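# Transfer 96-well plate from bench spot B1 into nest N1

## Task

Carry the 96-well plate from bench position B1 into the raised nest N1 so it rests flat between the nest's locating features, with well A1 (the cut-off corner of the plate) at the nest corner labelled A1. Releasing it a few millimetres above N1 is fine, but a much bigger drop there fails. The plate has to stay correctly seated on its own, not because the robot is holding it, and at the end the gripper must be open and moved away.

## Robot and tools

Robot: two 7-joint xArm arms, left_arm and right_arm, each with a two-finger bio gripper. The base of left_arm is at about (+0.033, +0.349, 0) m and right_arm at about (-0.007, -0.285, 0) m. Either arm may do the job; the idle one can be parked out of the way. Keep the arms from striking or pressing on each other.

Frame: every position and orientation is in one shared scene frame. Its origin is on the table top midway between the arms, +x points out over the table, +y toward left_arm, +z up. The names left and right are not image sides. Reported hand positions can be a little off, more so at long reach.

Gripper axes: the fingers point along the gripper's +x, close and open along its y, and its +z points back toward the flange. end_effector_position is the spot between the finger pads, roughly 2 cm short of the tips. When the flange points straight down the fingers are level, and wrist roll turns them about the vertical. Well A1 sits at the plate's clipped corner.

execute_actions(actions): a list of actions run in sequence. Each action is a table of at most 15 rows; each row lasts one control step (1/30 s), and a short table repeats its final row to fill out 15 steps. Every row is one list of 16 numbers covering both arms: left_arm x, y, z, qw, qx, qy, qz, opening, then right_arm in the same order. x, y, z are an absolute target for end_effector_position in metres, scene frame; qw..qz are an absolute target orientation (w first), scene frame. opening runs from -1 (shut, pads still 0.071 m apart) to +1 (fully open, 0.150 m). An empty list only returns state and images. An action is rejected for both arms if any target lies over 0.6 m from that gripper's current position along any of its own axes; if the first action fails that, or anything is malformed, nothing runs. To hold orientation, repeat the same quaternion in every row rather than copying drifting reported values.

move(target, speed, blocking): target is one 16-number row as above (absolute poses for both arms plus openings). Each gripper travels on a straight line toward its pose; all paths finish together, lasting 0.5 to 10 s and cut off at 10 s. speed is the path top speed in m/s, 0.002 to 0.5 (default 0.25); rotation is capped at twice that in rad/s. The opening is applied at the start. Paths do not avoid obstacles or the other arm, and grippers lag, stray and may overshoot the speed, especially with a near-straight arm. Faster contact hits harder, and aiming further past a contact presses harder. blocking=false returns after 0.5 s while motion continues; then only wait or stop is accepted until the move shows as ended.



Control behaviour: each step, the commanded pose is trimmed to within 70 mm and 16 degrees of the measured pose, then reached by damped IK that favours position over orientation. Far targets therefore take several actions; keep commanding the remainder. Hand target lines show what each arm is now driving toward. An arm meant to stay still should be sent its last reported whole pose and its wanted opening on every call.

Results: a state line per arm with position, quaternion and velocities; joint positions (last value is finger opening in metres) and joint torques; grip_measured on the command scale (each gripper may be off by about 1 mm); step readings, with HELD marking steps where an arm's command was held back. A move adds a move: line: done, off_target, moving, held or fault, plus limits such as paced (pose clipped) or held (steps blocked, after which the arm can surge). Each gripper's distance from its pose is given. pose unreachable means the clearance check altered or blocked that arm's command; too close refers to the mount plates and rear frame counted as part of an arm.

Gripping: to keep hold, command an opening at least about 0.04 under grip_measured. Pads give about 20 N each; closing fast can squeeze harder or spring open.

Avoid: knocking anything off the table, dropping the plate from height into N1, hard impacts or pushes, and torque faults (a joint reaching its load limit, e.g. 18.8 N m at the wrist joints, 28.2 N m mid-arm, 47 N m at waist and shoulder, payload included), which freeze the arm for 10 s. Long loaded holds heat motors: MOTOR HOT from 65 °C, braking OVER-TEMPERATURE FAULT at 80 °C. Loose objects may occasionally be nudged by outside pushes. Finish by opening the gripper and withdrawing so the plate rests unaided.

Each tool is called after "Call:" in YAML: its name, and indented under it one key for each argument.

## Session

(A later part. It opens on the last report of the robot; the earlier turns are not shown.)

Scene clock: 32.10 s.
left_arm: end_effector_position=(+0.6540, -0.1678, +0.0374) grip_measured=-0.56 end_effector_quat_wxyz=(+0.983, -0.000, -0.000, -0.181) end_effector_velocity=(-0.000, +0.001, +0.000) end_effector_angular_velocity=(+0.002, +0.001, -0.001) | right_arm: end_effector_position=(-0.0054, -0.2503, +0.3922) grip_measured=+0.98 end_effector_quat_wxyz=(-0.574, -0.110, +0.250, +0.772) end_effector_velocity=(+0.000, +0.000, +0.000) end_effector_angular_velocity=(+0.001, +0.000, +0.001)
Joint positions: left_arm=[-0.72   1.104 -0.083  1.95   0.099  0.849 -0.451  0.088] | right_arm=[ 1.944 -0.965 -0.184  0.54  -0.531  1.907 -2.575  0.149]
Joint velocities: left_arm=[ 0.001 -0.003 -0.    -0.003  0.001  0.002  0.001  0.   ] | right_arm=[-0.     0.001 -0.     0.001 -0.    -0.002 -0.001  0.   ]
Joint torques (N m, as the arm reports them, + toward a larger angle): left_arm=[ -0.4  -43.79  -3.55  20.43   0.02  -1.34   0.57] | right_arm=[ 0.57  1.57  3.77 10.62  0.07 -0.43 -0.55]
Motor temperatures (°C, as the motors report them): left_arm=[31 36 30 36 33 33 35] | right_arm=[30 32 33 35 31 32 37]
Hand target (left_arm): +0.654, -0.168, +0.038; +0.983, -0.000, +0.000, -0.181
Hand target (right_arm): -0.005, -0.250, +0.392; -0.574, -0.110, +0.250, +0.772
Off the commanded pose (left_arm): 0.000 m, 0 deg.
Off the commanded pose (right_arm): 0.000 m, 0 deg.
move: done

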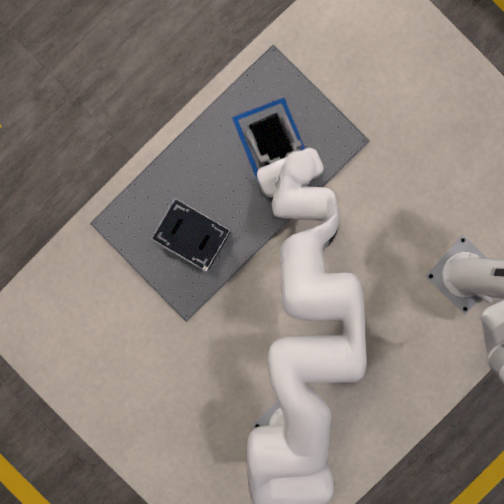

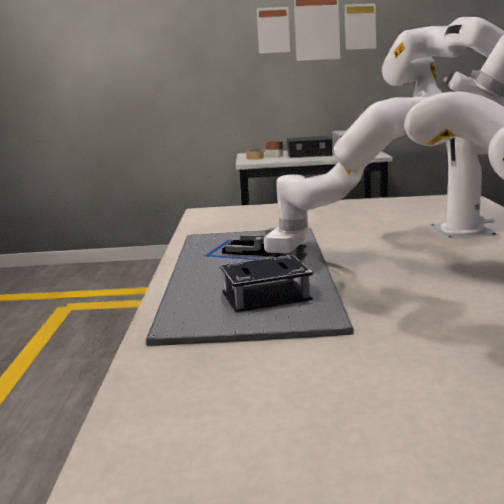

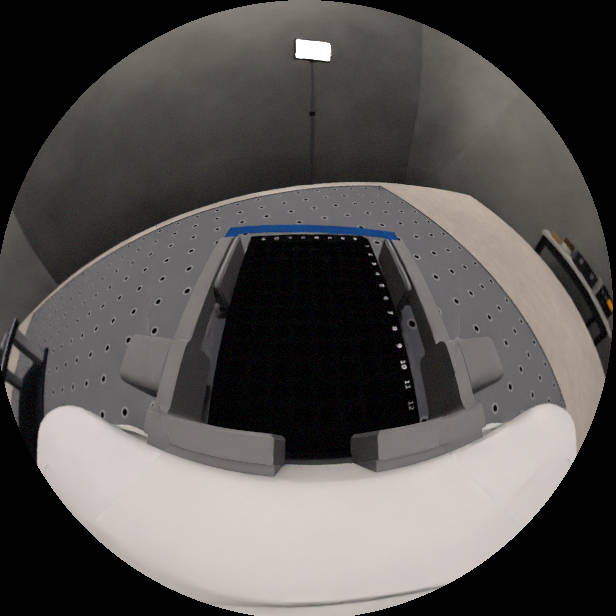

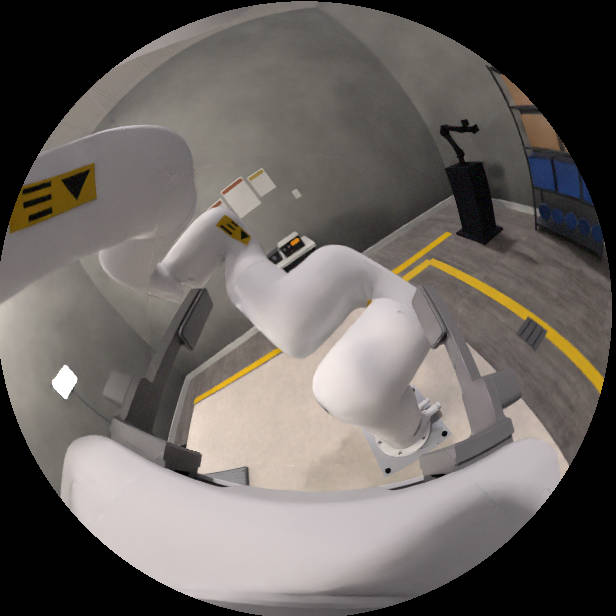

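Call:
zoom_image:
  camera: "cam_low"
  region: [215, 250, 320, 315]

Call:
zoom_image:
  camera: "cam_low"
  region: [228, 265, 268, 290]

Call:
zoom_image:
  camera: "cam_left_wrist"
  region: [0, 300, 100, 440]

Region (215, 250, 320, 315) of cam_low's 504x504 image, scaled by 4.800, with more detail than that image has; it fills the top 312 rows of this view, and the rest is white.

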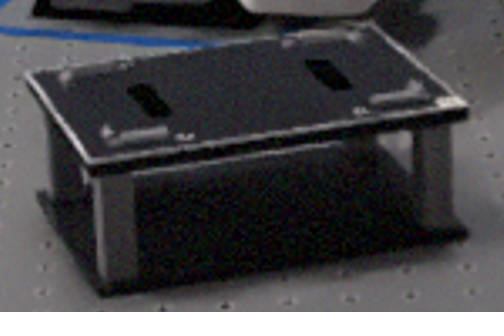

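Region (228, 265, 268, 290) of cam_low's 504x504 image, scaled by 12.600, with more detail than that image has; it fills the top 315 rows of this view, and the rest is white.

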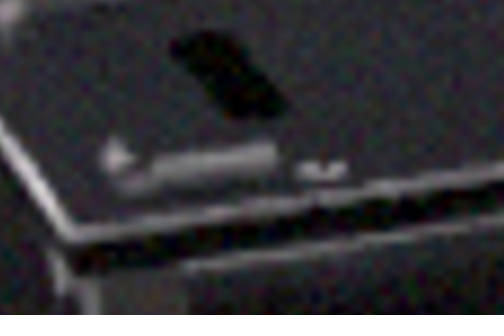

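Region (0, 300, 100, 440) of cam_left_wrist's 616x616 image, scaled by 3.600, with more detail than that image has; it fills the left 360 columns of this view, and the rest is white.

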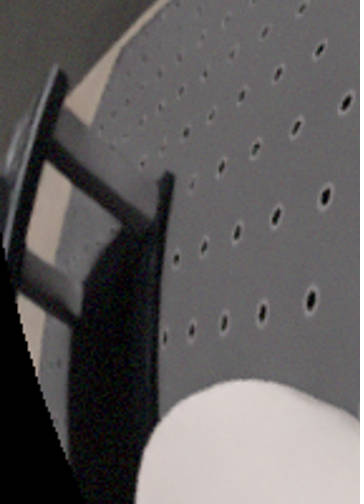

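Call:
execute_actions:
  actions:
    - [[0.6540,-0.1678,0.0372,0.9834,0,0,-0.1814,-0.56,-0.0054,-0.2503,0.3922,-0.574,-0.110,0.250,0.772,1],[0.6540,-0.1678,0.0369,0.9834,0,0,-0.1814,-0.56,-0.0054,-0.2503,0.3922,-0.574,-0.110,0.250,0.772,1],[0.6540,-0.1678,0.0366,0.9834,0,0,-0.1814,-0.56,-0.0054,-0.2503,0.3922,-0.574,-0.110,0.250,0.772,1],[0.6540,-0.1678,0.0363,0.9834,0,0,-0.1814,-0.56,-0.0054,-0.2503,0.3922,-0.574,-0.110,0.250,0.772,1],[0.6540,-0.1678,0.0360,0.9834,0,0,-0.1814,-0.56,-0.0054,-0.2503,0.3922,-0.574,-0.110,0.250,0.772,1],[0.6540,-0.1678,0.0358,0.9834,0,0,-0.1814,-0.56,-0.0054,-0.2503,0.3922,-0.574,-0.110,0.250,0.772,1],[0.6540,-0.1678,0.0358,0.9834,0,0,-0.1814,-0.57,-0.0054,-0.2503,0.3922,-0.574,-0.110,0.250,0.772,1],[0.6540,-0.1678,0.0358,0.9834,0,0,-0.1814,-0.58,-0.0054,-0.2503,0.3922,-0.574,-0.110,0.250,0.772,1],[0.6540,-0.1678,0.0358,0.9834,0,0,-0.1814,-0.59,-0.0054,-0.2503,0.3922,-0.574,-0.110,0.250,0.772,1],[0.6540,-0.1678,0.0358,0.9834,0,0,-0.1814,-0.60,-0.0054,-0.2503,0.3922,-0.574,-0.110,0.250,0.772,1],[0.6540,-0.1678,0.0358,0.9834,0,0,-0.1814,-0.61,-0.0054,-0.2503,0.3922,-0.574,-0.110,0.250,0.772,1],[0.6540,-0.1678,0.0358,0.9834,0,0,-0.1814,-0.62,-0.0054,-0.2503,0.3922,-0.574,-0.110,0.250,0.772,1],[0.6540,-0.1678,0.0358,0.9834,0,0,-0.1814,-0.63,-0.0054,-0.2503,0.3922,-0.574,-0.110,0.250,0.772,1],[0.6540,-0.1678,0.0358,0.9834,0,0,-0.1814,-0.64,-0.0054,-0.2503,0.3922,-0.574,-0.110,0.250,0.772,1],[0.6540,-0.1678,0.0358,0.9834,0,0,-0.1814,-0.65,-0.0054,-0.2503,0.3922,-0.574,-0.110,0.250,0.772,1]]
    - [[0.6540,-0.1678,0.0358,0.9834,0,0,-0.1814,-0.66,-0.0054,-0.2503,0.3922,-0.574,-0.110,0.250,0.772,1],[0.6540,-0.1678,0.0358,0.9834,0,0,-0.1814,-0.67,-0.0054,-0.2503,0.3922,-0.574,-0.110,0.250,0.772,1],[0.6540,-0.1678,0.0358,0.9834,0,0,-0.1814,-0.68,-0.0054,-0.2503,0.3922,-0.574,-0.110,0.250,0.772,1],[0.6540,-0.1678,0.0358,0.9834,0,0,-0.1814,-0.69,-0.0054,-0.2503,0.3922,-0.574,-0.110,0.250,0.772,1],[0.6540,-0.1678,0.0358,0.9834,0,0,-0.1814,-0.70,-0.0054,-0.2503,0.3922,-0.574,-0.110,0.250,0.772,1],[0.6540,-0.1678,0.0358,0.9834,0,0,-0.1814,-0.71,-0.0054,-0.2503,0.3922,-0.574,-0.110,0.250,0.772,1],[0.6540,-0.1678,0.0358,0.9834,0,0,-0.1814,-0.72,-0.0054,-0.2503,0.3922,-0.574,-0.110,0.250,0.772,1],[0.6540,-0.1678,0.0358,0.9834,0,0,-0.1814,-0.73,-0.0054,-0.2503,0.3922,-0.574,-0.110,0.250,0.772,1],[0.6540,-0.1678,0.0358,0.9834,0,0,-0.1814,-0.74,-0.0054,-0.2503,0.3922,-0.574,-0.110,0.250,0.772,1],[0.6540,-0.1678,0.0358,0.9834,0,0,-0.1814,-0.75,-0.0054,-0.2503,0.3922,-0.574,-0.110,0.250,0.772,1],[0.6540,-0.1678,0.0358,0.9834,0,0,-0.1814,-0.76,-0.0054,-0.2503,0.3922,-0.574,-0.110,0.250,0.772,1],[0.6540,-0.1678,0.0358,0.9834,0,0,-0.1814,-0.77,-0.0054,-0.2503,0.3922,-0.574,-0.110,0.250,0.772,1],[0.6540,-0.1678,0.0358,0.9834,0,0,-0.1814,-0.78,-0.0054,-0.2503,0.3922,-0.574,-0.110,0.250,0.772,1],[0.6540,-0.1678,0.0358,0.9834,0,0,-0.1814,-0.79,-0.0054,-0.2503,0.3922,-0.574,-0.110,0.250,0.772,1],[0.6540,-0.1678,0.0358,0.9834,0,0,-0.1814,-0.80,-0.0054,-0.2503,0.3922,-0.574,-0.110,0.250,0.772,1]]

Call:
zoom_image:
  camera: "cam_left_wrist"
  region: [180, 215, 300, 335]

Call:
zoom_image:
  camera: "cam_left_wrist"
  region: [330, 215, 450, 335]

Call:
zoom_image:
  camera: "cam_low"
  region: [215, 225, 285, 265]

Scene clock: 36.53 s.
left_arm: end_effector_position=(+0.6542, -0.1679, +0.0362) grip_measured=-0.72 end_effector_quat_wxyz=(+0.983, -0.000, -0.000, -0.181) end_effector_velocity=(+0.000, +0.000, -0.000) end_effector_angular_velocity=(-0.000, +0.000, +0.000) | right_arm: end_effector_position=(-0.0054, -0.2503, +0.3922) grip_measured=+0.98 end_effector_quat_wxyz=(-0.574, -0.110, +0.250, +0.772) end_effector_velocity=(-0.000, -0.000, -0.001) end_effector_angular_velocity=(+0.001, -0.001, +0.003)
Joint positions: left_arm=[-0.72   1.107 -0.083  1.952  0.099  0.848 -0.451  0.082] | right_arm=[ 1.944 -0.965 -0.184  0.54  -0.531  1.907 -2.575  0.149]
Joint velocities: left_arm=[ 0.001  0.    -0.001  0.     0.001  0.     0.     0.   ] | right_arm=[ 0.001 -0.001  0.002 -0.002 -0.    -0.002 -0.001  0.   ]
Joint torques (N m, as the arm reports them, + toward a larger angle): left_arm=[ -0.51 -42.84  -3.71  19.61   0.17  -0.99   0.61] | right_arm=[ 0.54  1.62  4.04 10.5   0.04 -0.45 -0.52]
Motor temperatures (°C, as the motors report them): left_arm=[31 36 30 37 33 33 35] | right_arm=[30 32 33 36 31 32 37]
Hand target (left_arm): +0.654, -0.168, +0.036; +0.983, -0.000, -0.000, -0.181
Hand target (right_arm): -0.005, -0.250, +0.392; -0.574, -0.110, +0.250, +0.772
Off the commanded pose (left_arm): 0.000 m, 0 deg.
Off the commanded pose (right_arm): 0.000 m, 0 deg.
Step readings (end_effector_position; steps 1 to 15: 1st action; 16 to 30: 2nd action):
0: left_arm (+0.6540, -0.1678, +0.0375) | right_arm (-0.0054, -0.2503, +0.3922)
1: left_arm (+0.6540, -0.1678, +0.0375) | right_arm (-0.0054, -0.2503, +0.3922)
2: left_arm (+0.6540, -0.1678, +0.0375) | right_arm (-0.0054, -0.2503, +0.3922)
4: left_arm (+0.6540, -0.1678, +0.0373) | right_arm (-0.0054, -0.2503, +0.3922)
8: left_arm (+0.6540, -0.1678, +0.0363) | right_arm (-0.0054, -0.2503, +0.3922)
15: left_arm (+0.6540, -0.1678, +0.0359) | right_arm (-0.0054, -0.2503, +0.3922)
16: left_arm (+0.6541, -0.1678, +0.0359) | right_arm (-0.0054, -0.2503, +0.3922)
17: left_arm (+0.6541, -0.1678, +0.0359) | right_arm (-0.0054, -0.2503, +0.3922)
19: left_arm (+0.6541, -0.1678, +0.0359) | right_arm (-0.0054, -0.2503, +0.3922)
23: left_arm (+0.6541, -0.1679, +0.0362) | right_arm (-0.0054, -0.2503, +0.3922)
30: end_effector_position above

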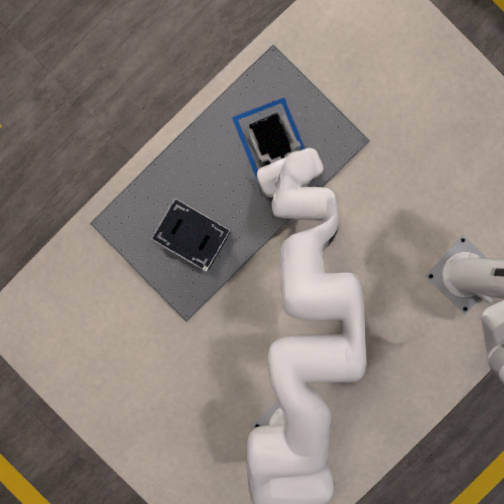

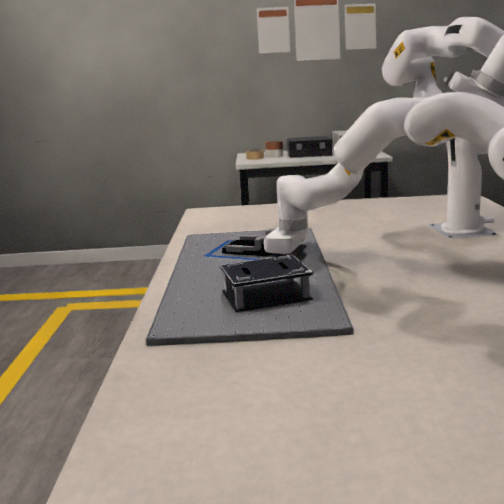

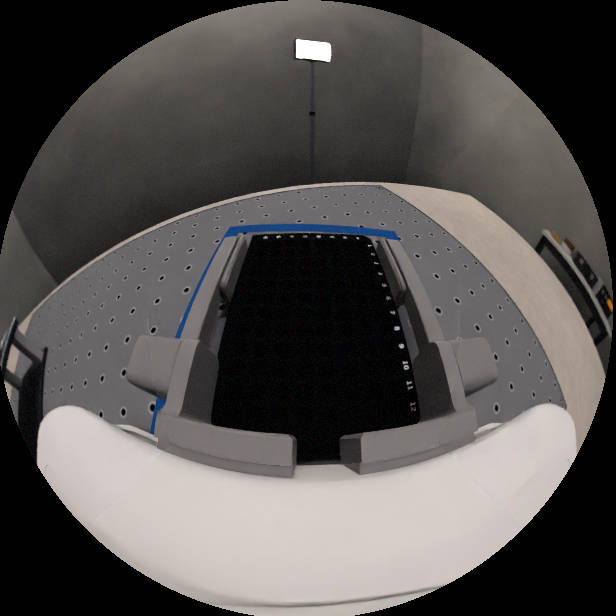

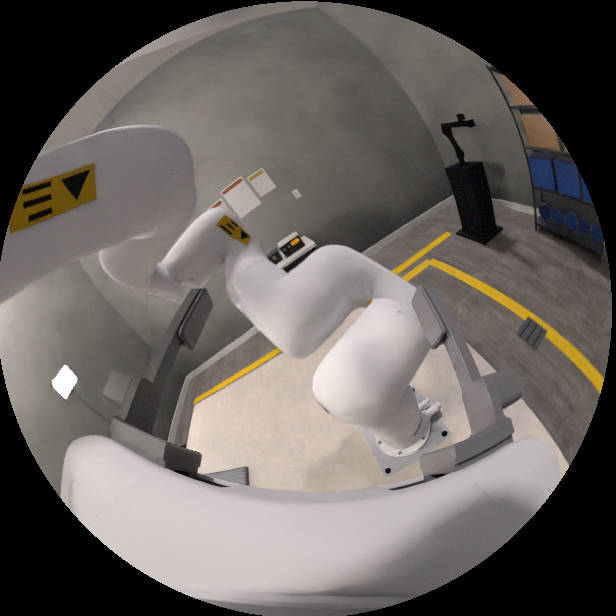

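Region (180, 215, 300, 335) of cam_left_wrist's 616x616 image, scaled by 4.200, with more detail than that image has.

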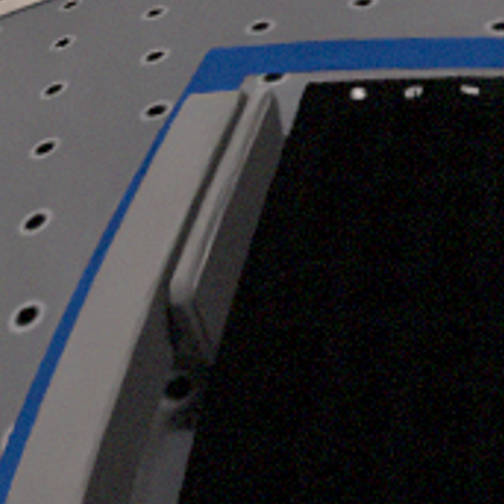

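Region (330, 215, 450, 335) of cam_left_wrist's 616x616 image, scaled by 4.200, with more detail than that image has.

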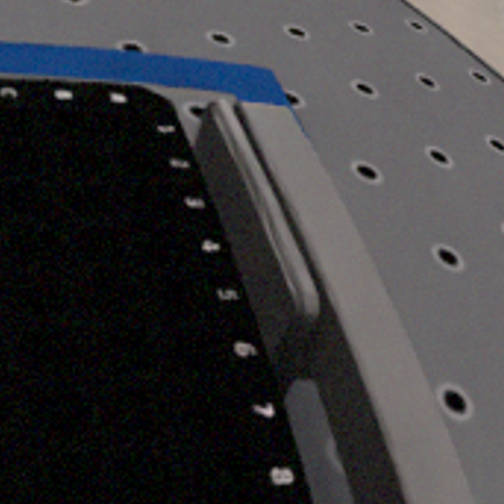

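Region (215, 225, 285, 265) of cam_low's 504x504 image, scaled by 7.200, with more detail than that image has; it fills the top 288 rows of this view, and the rest is white.

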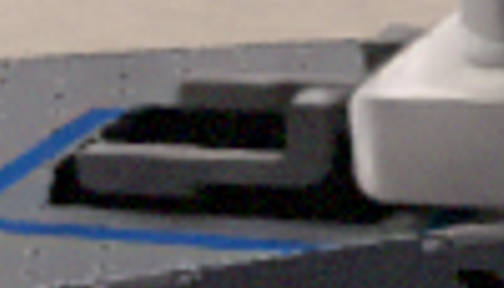

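Call:
move:
  target: [0.6500, -0.1660, 0.11, 0.9834, 0, 0, -0.1814, -0.80, -0.0054, -0.2503, 0.3922, -0.574, -0.110, 0.250, 0.772, 1]
  speed: 0.12

Scene clock: 38.93 s.
left_arm: end_effector_position=(+0.6497, -0.1656, +0.1088) grip_measured=-0.72 end_effector_quat_wxyz=(+0.983, +0.000, +0.001, -0.181) end_effector_velocity=(-0.001, -0.002, +0.007) end_effector_angular_velocity=(-0.006, -0.005, -0.004) | right_arm: end_effector_position=(-0.0054, -0.2503, +0.3922) grip_measured=+0.98 end_effector_quat_wxyz=(-0.574, -0.110, +0.250, +0.772) end_effector_velocity=(+0.000, +0.000, -0.000) end_effector_angular_velocity=(-0.002, +0.002, +0.001)
Joint positions: left_arm=[-0.715  0.942 -0.091  1.872  0.091  0.936 -0.451  0.082] | right_arm=[ 1.944 -0.965 -0.184  0.54  -0.531  1.907 -2.575  0.149]
Joint velocities: left_arm=[-0.002 -0.011 -0.001 -0.002 -0.     0.001  0.001  0.   ] | right_arm=[-0.     0.001 -0.001 -0.001  0.001 -0.001 -0.001 -0.   ]
Joint torques (N m, as the arm reports them, + toward a larger angle): left_arm=[ -0.56 -43.38  -3.52  21.49  -0.01  -1.53   0.51] | right_arm=[ 0.51  1.6   3.92 10.43 -0.03 -0.44 -0.53]
Motor temperatures (°C, as the motors report them): left_arm=[31 36 30 37 33 33 35] | right_arm=[30 32 33 36 31 32 37]
Hand target (left_arm): +0.650, -0.166, +0.110; +0.983, -0.000, +0.000, -0.181
Hand target (right_arm): -0.005, -0.250, +0.392; -0.574, -0.110, +0.250, +0.772
Off the commanded pose (left_arm): 0.001 m, 0 deg.
Off the commanded pose (right_arm): 0.000 m, 0 deg.
move: done

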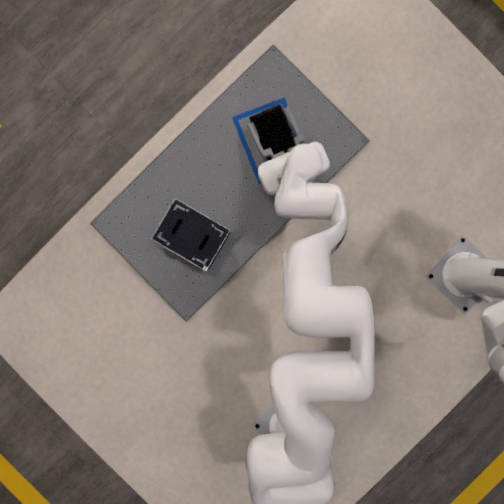

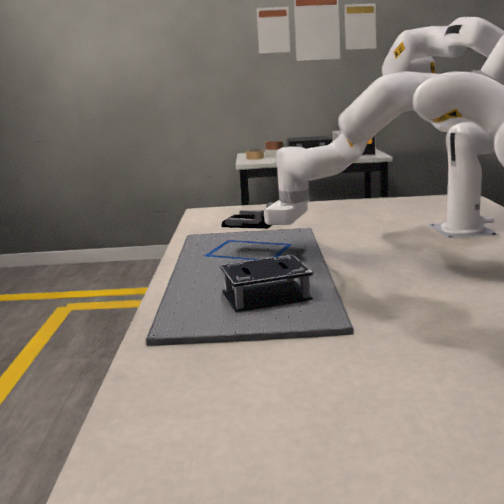

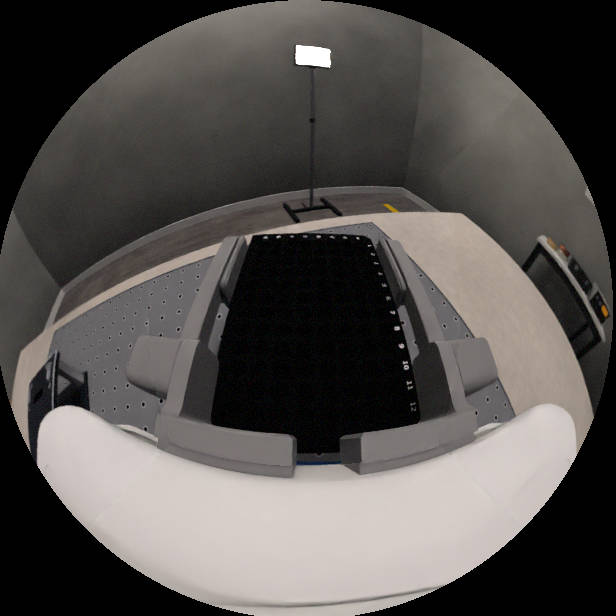

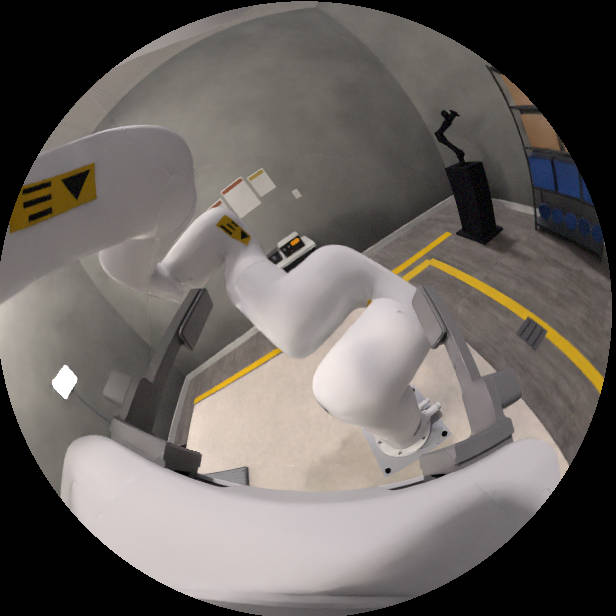

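Call:
move:
  target: [0.5732, 0.1632, 0.135, 0.1262, 0, 0, -0.9920, -0.80, -0.0054, -0.2503, 0.3922, -0.574, -0.110, 0.250, 0.772, 1]
  speed: 0.35

Scene clock: 43.30 s.
left_arm: end_effector_position=(+0.5722, +0.1637, +0.1326) grip_measured=-0.72 end_effector_quat_wxyz=(-0.127, -0.001, -0.002, +0.992) end_effector_velocity=(-0.001, +0.000, -0.001) end_effector_angular_velocity=(+0.000, +0.005, -0.012) | right_arm: end_effector_position=(-0.0054, -0.2503, +0.3922) grip_measured=+0.98 end_effector_quat_wxyz=(-0.574, -0.110, +0.250, +0.772) end_effector_velocity=(-0.000, -0.000, +0.000) end_effector_angular_velocity=(-0.001, +0.001, -0.001)
Joint positions: left_arm=[-0.025  1.1   -0.391  2.179  0.388  1.141  2.516  0.082] | right_arm=[ 1.944 -0.965 -0.184  0.54  -0.531  1.907 -2.575  0.149]
Joint velocities: left_arm=[-0.002  0.003 -0.002  0.003  0.001  0.004  0.009  0.   ] | right_arm=[-0.    -0.    -0.001  0.     0.001  0.001  0.     0.   ]
Joint torques (N m, as the arm reports them, + toward a larger angle): left_arm=[ -0.32 -44.45  -8.66  20.36  -0.19  -1.01   0.58] | right_arm=[ 0.54  1.53  3.89 10.37 -0.01 -0.44 -0.54]
Motor temperatures (°C, as the motors report them): left_arm=[31 36 30 37 33 33 35] | right_arm=[30 32 33 36 31 32 37]
Hand target (left_arm): +0.572, +0.164, +0.133; -0.126, -0.001, -0.002, +0.992
Hand target (right_arm): -0.005, -0.250, +0.392; -0.574, -0.110, +0.250, +0.772
Off the commanded pose (left_arm): 0.003 m, 0 deg.
Off the commanded pose (right_arm): 0.000 m, 0 deg.
move: done

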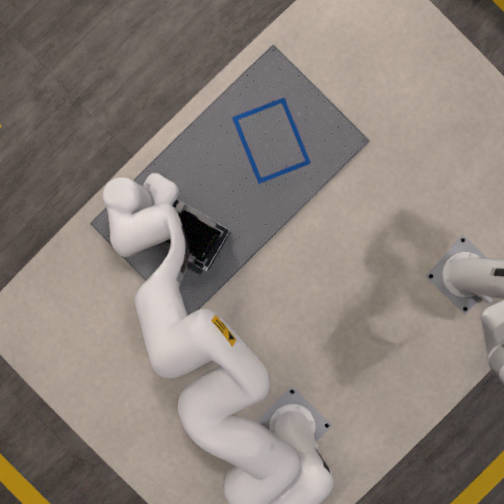

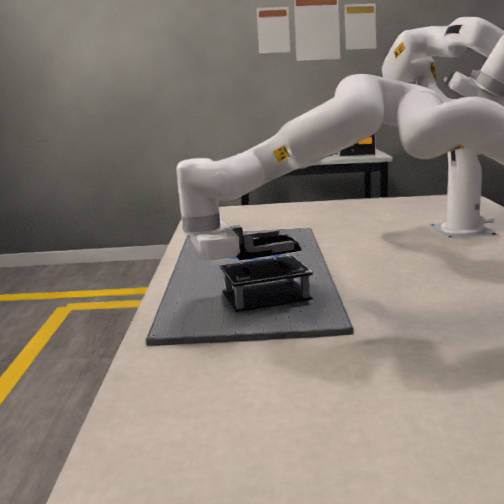

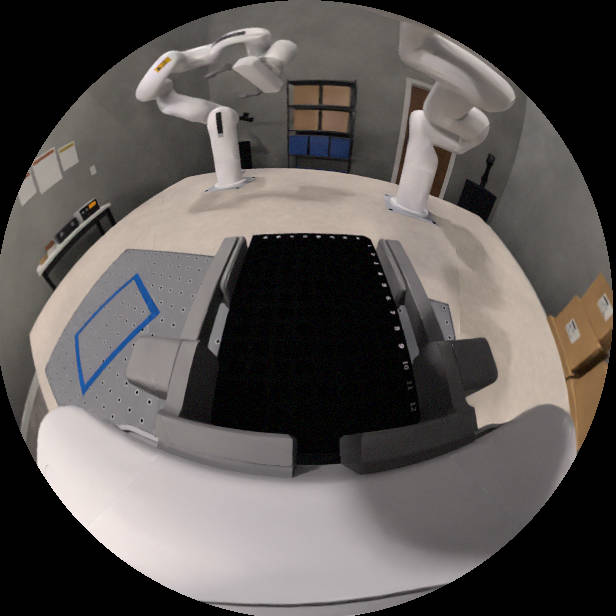

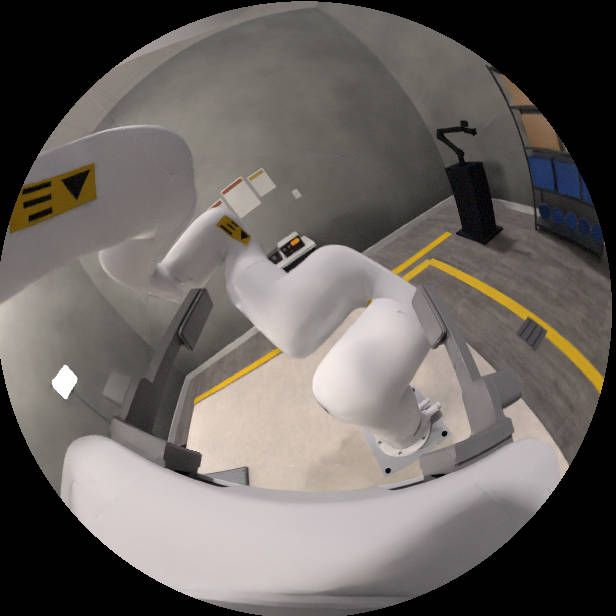

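The pose is reachable, and the overhead camera still sees the A1 end. Let me check alignment.

Call:
zoom_image:
  camera: "cam_high"
  region: [140, 185, 240, 285]

Call:
zoom_image:
  camera: "cam_low"
  region: [180, 210, 330, 320]

Region (140, 185, 240, 285) of cam_high's 504x504 image, scaled by 5.040, with more detail than that image has.

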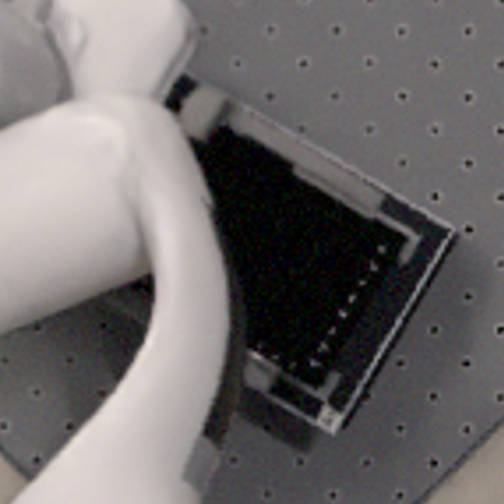

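Region (180, 210, 330, 320) of cam_low's 504x504 image, scaled by 3.360, with more detail than that image has; it fills the top 370 rows of this view, and the rest is white.

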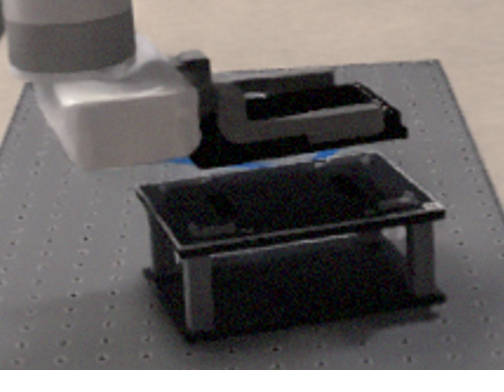

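Call:
move:
  target: [0.5732, 0.1632, 0.106, 0.1262, 0, 0, -0.9920, -0.80, -0.0054, -0.2503, 0.3922, -0.574, -0.110, 0.250, 0.772, 1]
  speed: 0.05

Call:
zoom_image:
  camera: "cam_high"
  region: [175, 210, 240, 275]

Call:
zoom_image:
  camera: "cam_low"
  region: [210, 230, 320, 300]

Scene clock: 45.13 s.
left_arm: end_effector_position=(+0.5734, +0.1632, +0.1064) grip_measured=-0.72 end_effector_quat_wxyz=(-0.126, -0.000, +0.000, +0.992) end_effector_velocity=(+0.001, -0.000, +0.000) end_effector_angular_velocity=(-0.003, -0.005, +0.001) | right_arm: end_effector_position=(-0.0054, -0.2503, +0.3922) grip_measured=+0.98 end_effector_quat_wxyz=(-0.574, -0.110, +0.250, +0.772) end_effector_velocity=(+0.000, -0.000, -0.000) end_effector_angular_velocity=(-0.000, -0.000, -0.002)
Joint positions: left_arm=[-0.031  1.15  -0.385  2.195  0.394  1.106  2.517  0.082] | right_arm=[ 1.944 -0.965 -0.184  0.54  -0.531  1.907 -2.575  0.149]
Joint velocities: left_arm=[-0.001  0.002 -0.     0.007 -0.001 -0.002  0.001  0.   ] | right_arm=[-0.    -0.002 -0.001 -0.001 -0.001  0.002  0.001 -0.   ]
Joint torques (N m, as the arm reports them, + toward a larger angle): left_arm=[ -0.35 -44.57  -8.54  19.99  -0.2   -1.05   0.52] | right_arm=[ 0.43  1.57  3.96 10.47  0.07 -0.38 -0.54]
Motor temperatures (°C, as the motors report them): left_arm=[31 36 30 37 33 33 35] | right_arm=[30 32 33 36 31 32 37]
Hand target (left_arm): +0.573, +0.163, +0.106; -0.126, -0.000, -0.000, +0.992
Hand target (right_arm): -0.005, -0.250, +0.392; -0.574, -0.110, +0.250, +0.772
Off the commanded pose (left_arm): 0.000 m, 0 deg.
Off the commanded pose (right_arm): 0.000 m, 0 deg.
move: done

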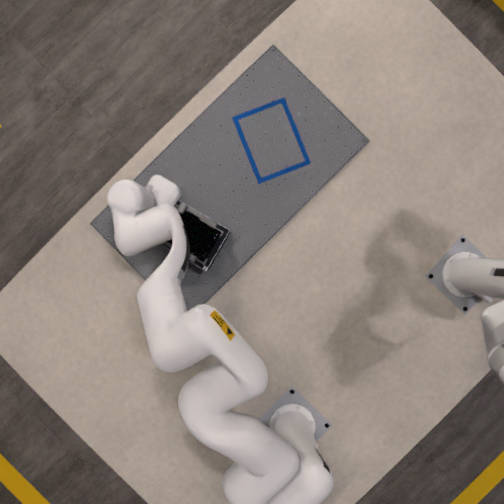

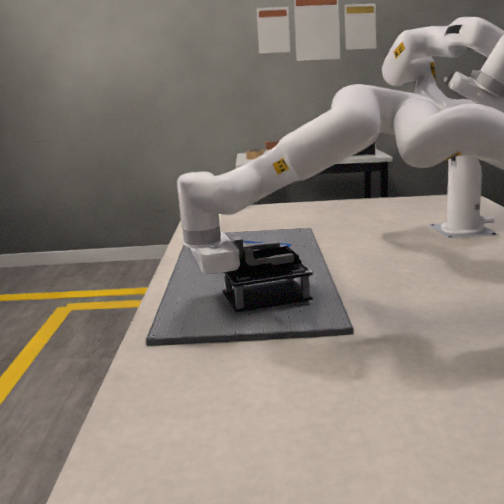

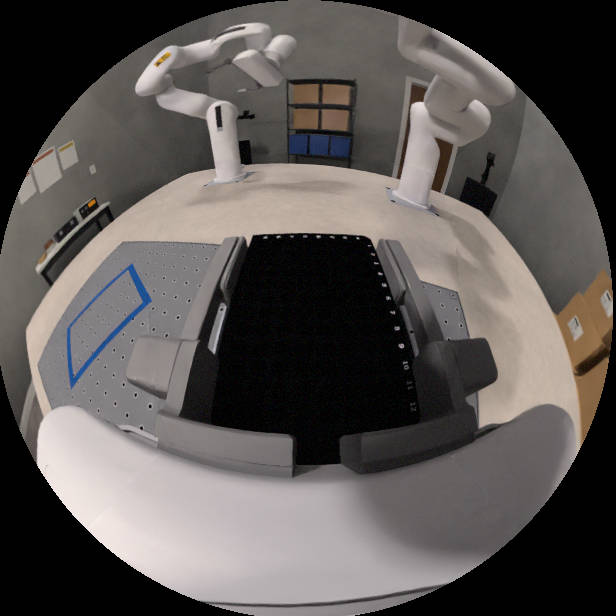

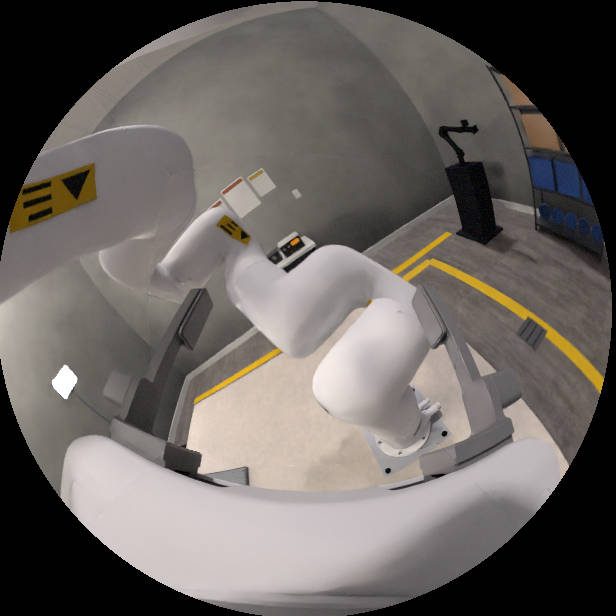

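Region (175, 210, 240, 275) of cam_high's 504x504 image, scaled by 7.754, with more detail than that image has.

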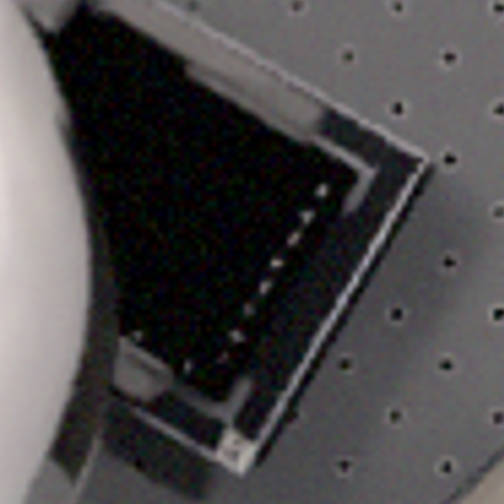

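Region (210, 230, 320, 300) of cam_low's 504x504 image, scaled by 4.582, with more detail than that image has; it fills the top 321 rows of this view, and the rest is white.

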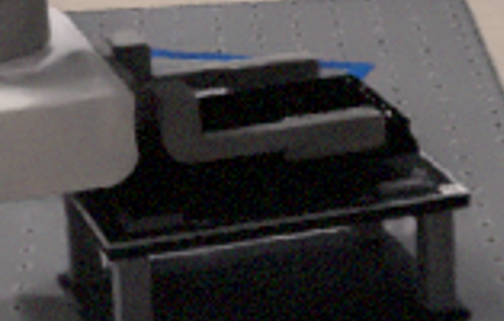

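Call:
zoom_image:
  camera: "cam_high"
  region: [205, 218, 235, 248]

Call:
zoom_image:
  camera: "cam_high"
  region: [186, 246, 216, 276]

Region (205, 218, 235, 248) of cam_high's 504x504 image, scaled by 16.800, with more detail than that image has.

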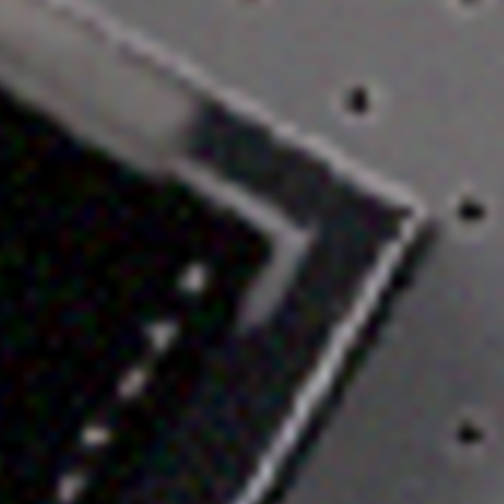

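Region (186, 246, 216, 276) of cam_high's 504x504 image, scaled by 16.800, with more detail than that image has.

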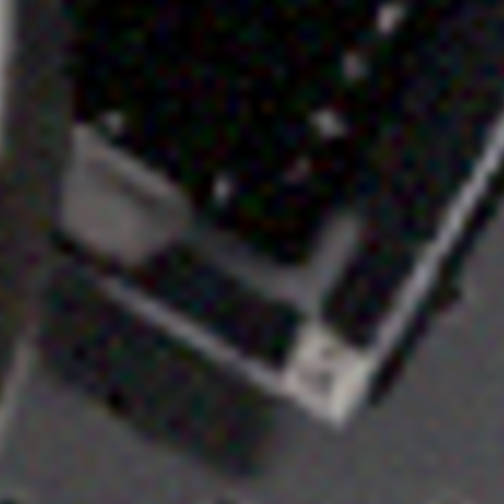

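Call:
zoom_image:
  camera: "cam_left_wrist"
  region: [170, 260, 290, 380]

Call:
zoom_image:
  camera: "cam_left_wrist"
  region: [340, 260, 460, 380]

Call:
zoom_image:
  camera: "cam_left_wrist"
  region: [260, 420, 380, 490]

Region (170, 260, 290, 380) of cam_left_wrist's 616x616 image, scaled by 4.200, with more detail than that image has.

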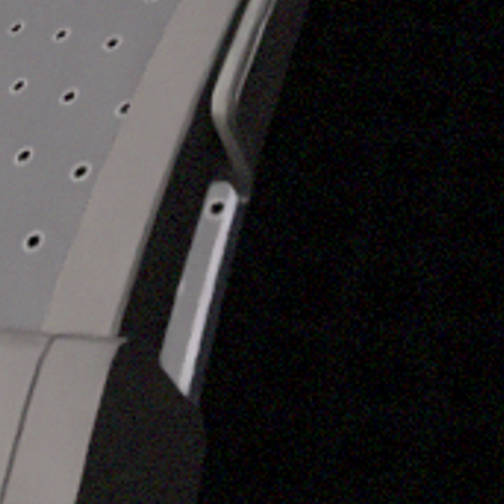

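Region (340, 260, 460, 380) of cam_left_wrist's 616x616 image, scaled by 4.200, with more detail than that image has.

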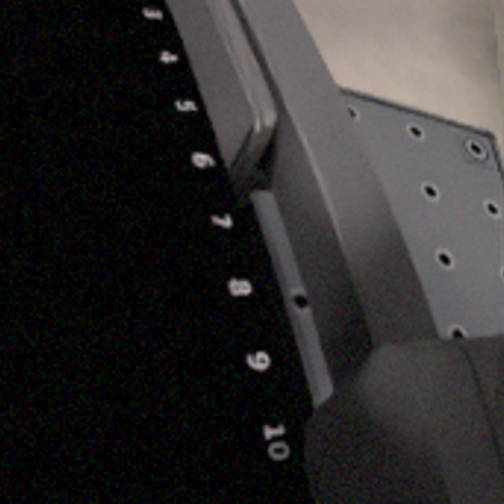

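Region (260, 420, 380, 490) of cam_left_wrist's 616x616 image, scaled by 4.200, with more detail than that image has; it fills the top 294 rows of this view, and the rest is white.

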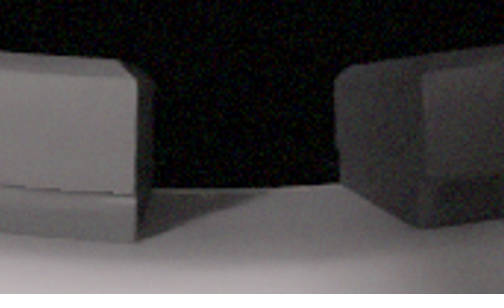

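Call:
zoom_image:
  camera: "cam_low"
  region: [270, 245, 320, 280]

Call:
zoom_image:
  camera: "cam_low"
  region: [222, 255, 272, 290]

Region (270, 245, 320, 280) of cam_low's 504x504 image, scaled by 10.080, with more detail than that image has; it fills the top 353 rows of this view, and the rest is white.

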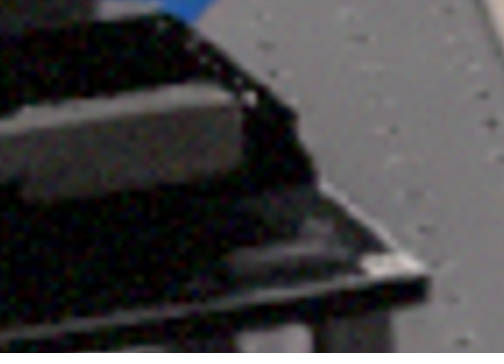

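Region (222, 255, 272, 290) of cam_low's 504x504 image, scaled by 10.080, with more detail than that image has; it fills the top 353 rows of this view, and the rest is white.

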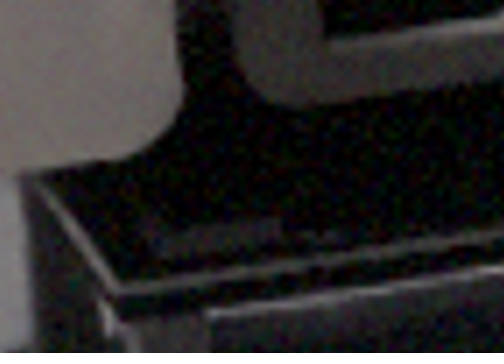

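Call:
move:
  target: [0.5730, 0.1649, 0.100, 0.1262, 0, 0, -0.9920, -0.80, -0.0054, -0.2503, 0.3922, -0.574, -0.110, 0.250, 0.772, 1]
  speed: 0.02

Call:
zoom_image:
  camera: "cam_high"
  region: [185, 215, 240, 275]

Call:
zoom_image:
  camera: "cam_low"
  region: [220, 240, 320, 295]

Scene clock: 50.13 s.
left_arm: end_effector_position=(+0.5730, +0.1649, +0.1001) grip_measured=-0.72 end_effector_quat_wxyz=(-0.126, +0.000, -0.000, +0.992) end_effector_velocity=(+0.000, +0.000, -0.002) end_effector_angular_velocity=(-0.001, -0.001, +0.001) | right_arm: end_effector_position=(-0.0054, -0.2503, +0.3922) grip_measured=+0.98 end_effector_quat_wxyz=(-0.574, -0.110, +0.250, +0.772) end_effector_velocity=(+0.000, -0.000, -0.001) end_effector_angular_velocity=(-0.001, -0.001, +0.001)
Joint positions: left_arm=[-0.028  1.157 -0.383  2.19   0.395  1.094  2.518  0.082] | right_arm=[ 1.944 -0.965 -0.184  0.54  -0.531  1.907 -2.575  0.149]
Joint velocities: left_arm=[ 0.001  0.002 -0.    -0.001  0.001 -0.004 -0.     0.   ] | right_arm=[ 0.    -0.001  0.    -0.002 -0.    -0.     0.     0.   ]
Joint torques (N m, as the arm reports them, + toward a larger angle): left_arm=[ -0.43 -45.05  -8.63  20.17  -0.19  -0.91   0.51] | right_arm=[ 0.48  1.48  3.88 10.44  0.06 -0.48 -0.55]
Motor temperatures (°C, as the motors report them): left_arm=[31 36 30 37 33 33 35] | right_arm=[30 32 33 36 31 32 37]
Hand target (left_arm): +0.573, +0.165, +0.100; -0.126, -0.000, -0.000, +0.992
Hand target (right_arm): -0.005, -0.250, +0.392; -0.574, -0.110, +0.250, +0.772
Off the commanded pose (left_arm): 0.000 m, 0 deg.
Off the commanded pose (right_arm): 0.000 m, 0 deg.
move: done

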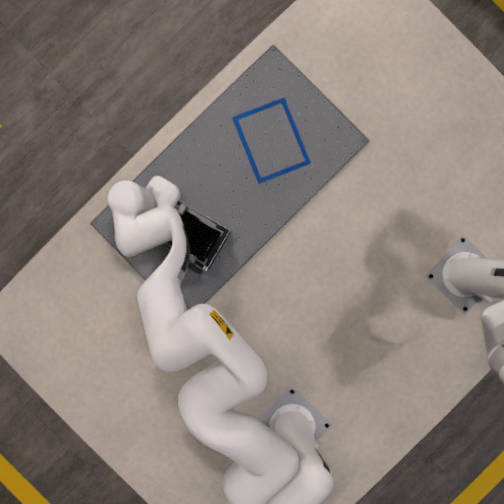

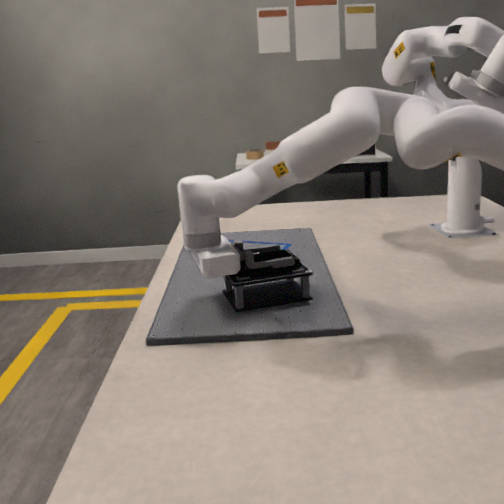

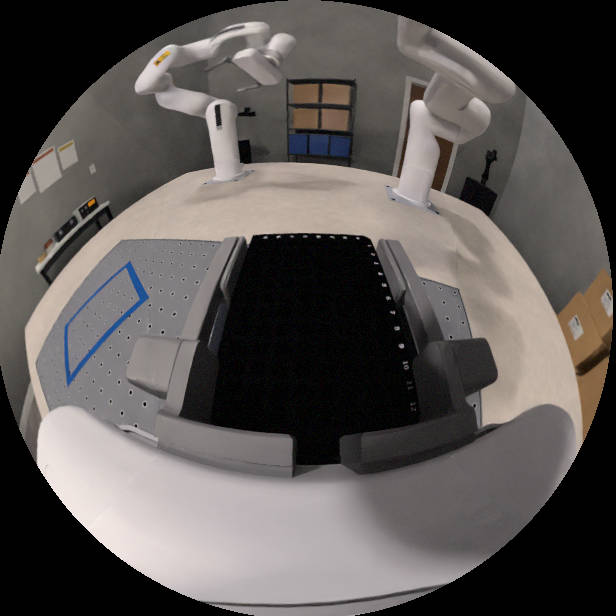

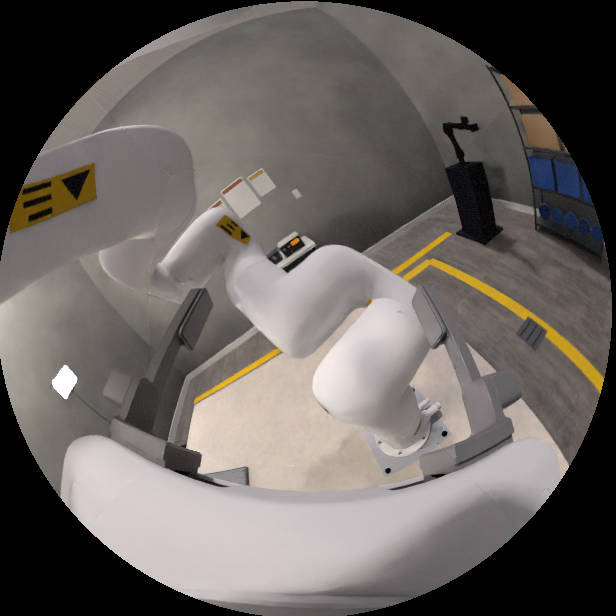

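Region (185, 215, 240, 275) of cam_high's 504x504 image, scaled by 8.400, with more detail than that image has; it fills the left 462 columns of this view, and the rest is white.

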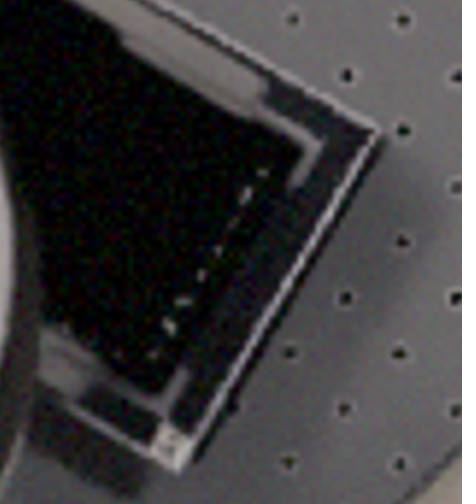

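Region (220, 240, 320, 295) of cam_low's 504x504 image, scaled by 5.040, with more detail than that image has; it fills the top 277 rows of this view, and the rest is white.

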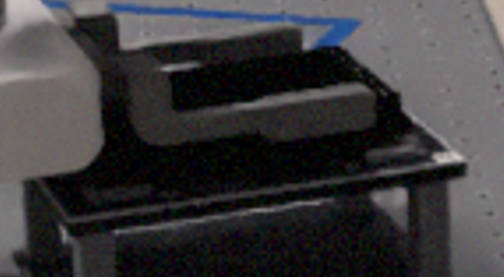

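Call:
zoom_image:
  camera: "cam_high"
  region: [205, 218, 235, 248]

Call:
zoom_image:
  camera: "cam_high"
  region: [186, 246, 216, 276]

Call:
zoom_image:
  camera: "cam_high"
  region: [165, 195, 225, 240]

Region (205, 218, 235, 248) of cam_high's 504x504 image, scaled by 16.800, with more detail than that image has.

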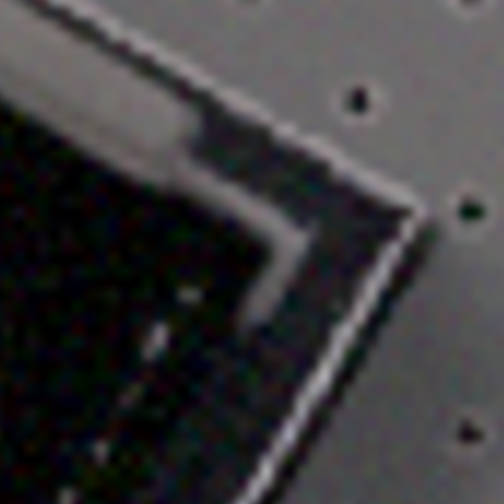

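Region (186, 246, 216, 276) of cam_high's 504x504 image, scaled by 16.800, with more detail than that image has.

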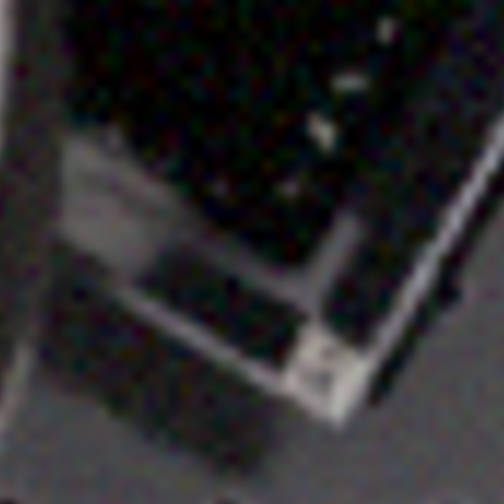

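Region (165, 195, 225, 240) of cam_high's 504x504 image, scaled by 8.400, with more detail than that image has; it fills the top 378 rows of this view, and the rest is white.

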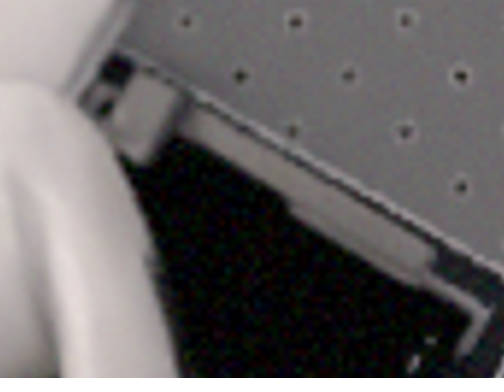

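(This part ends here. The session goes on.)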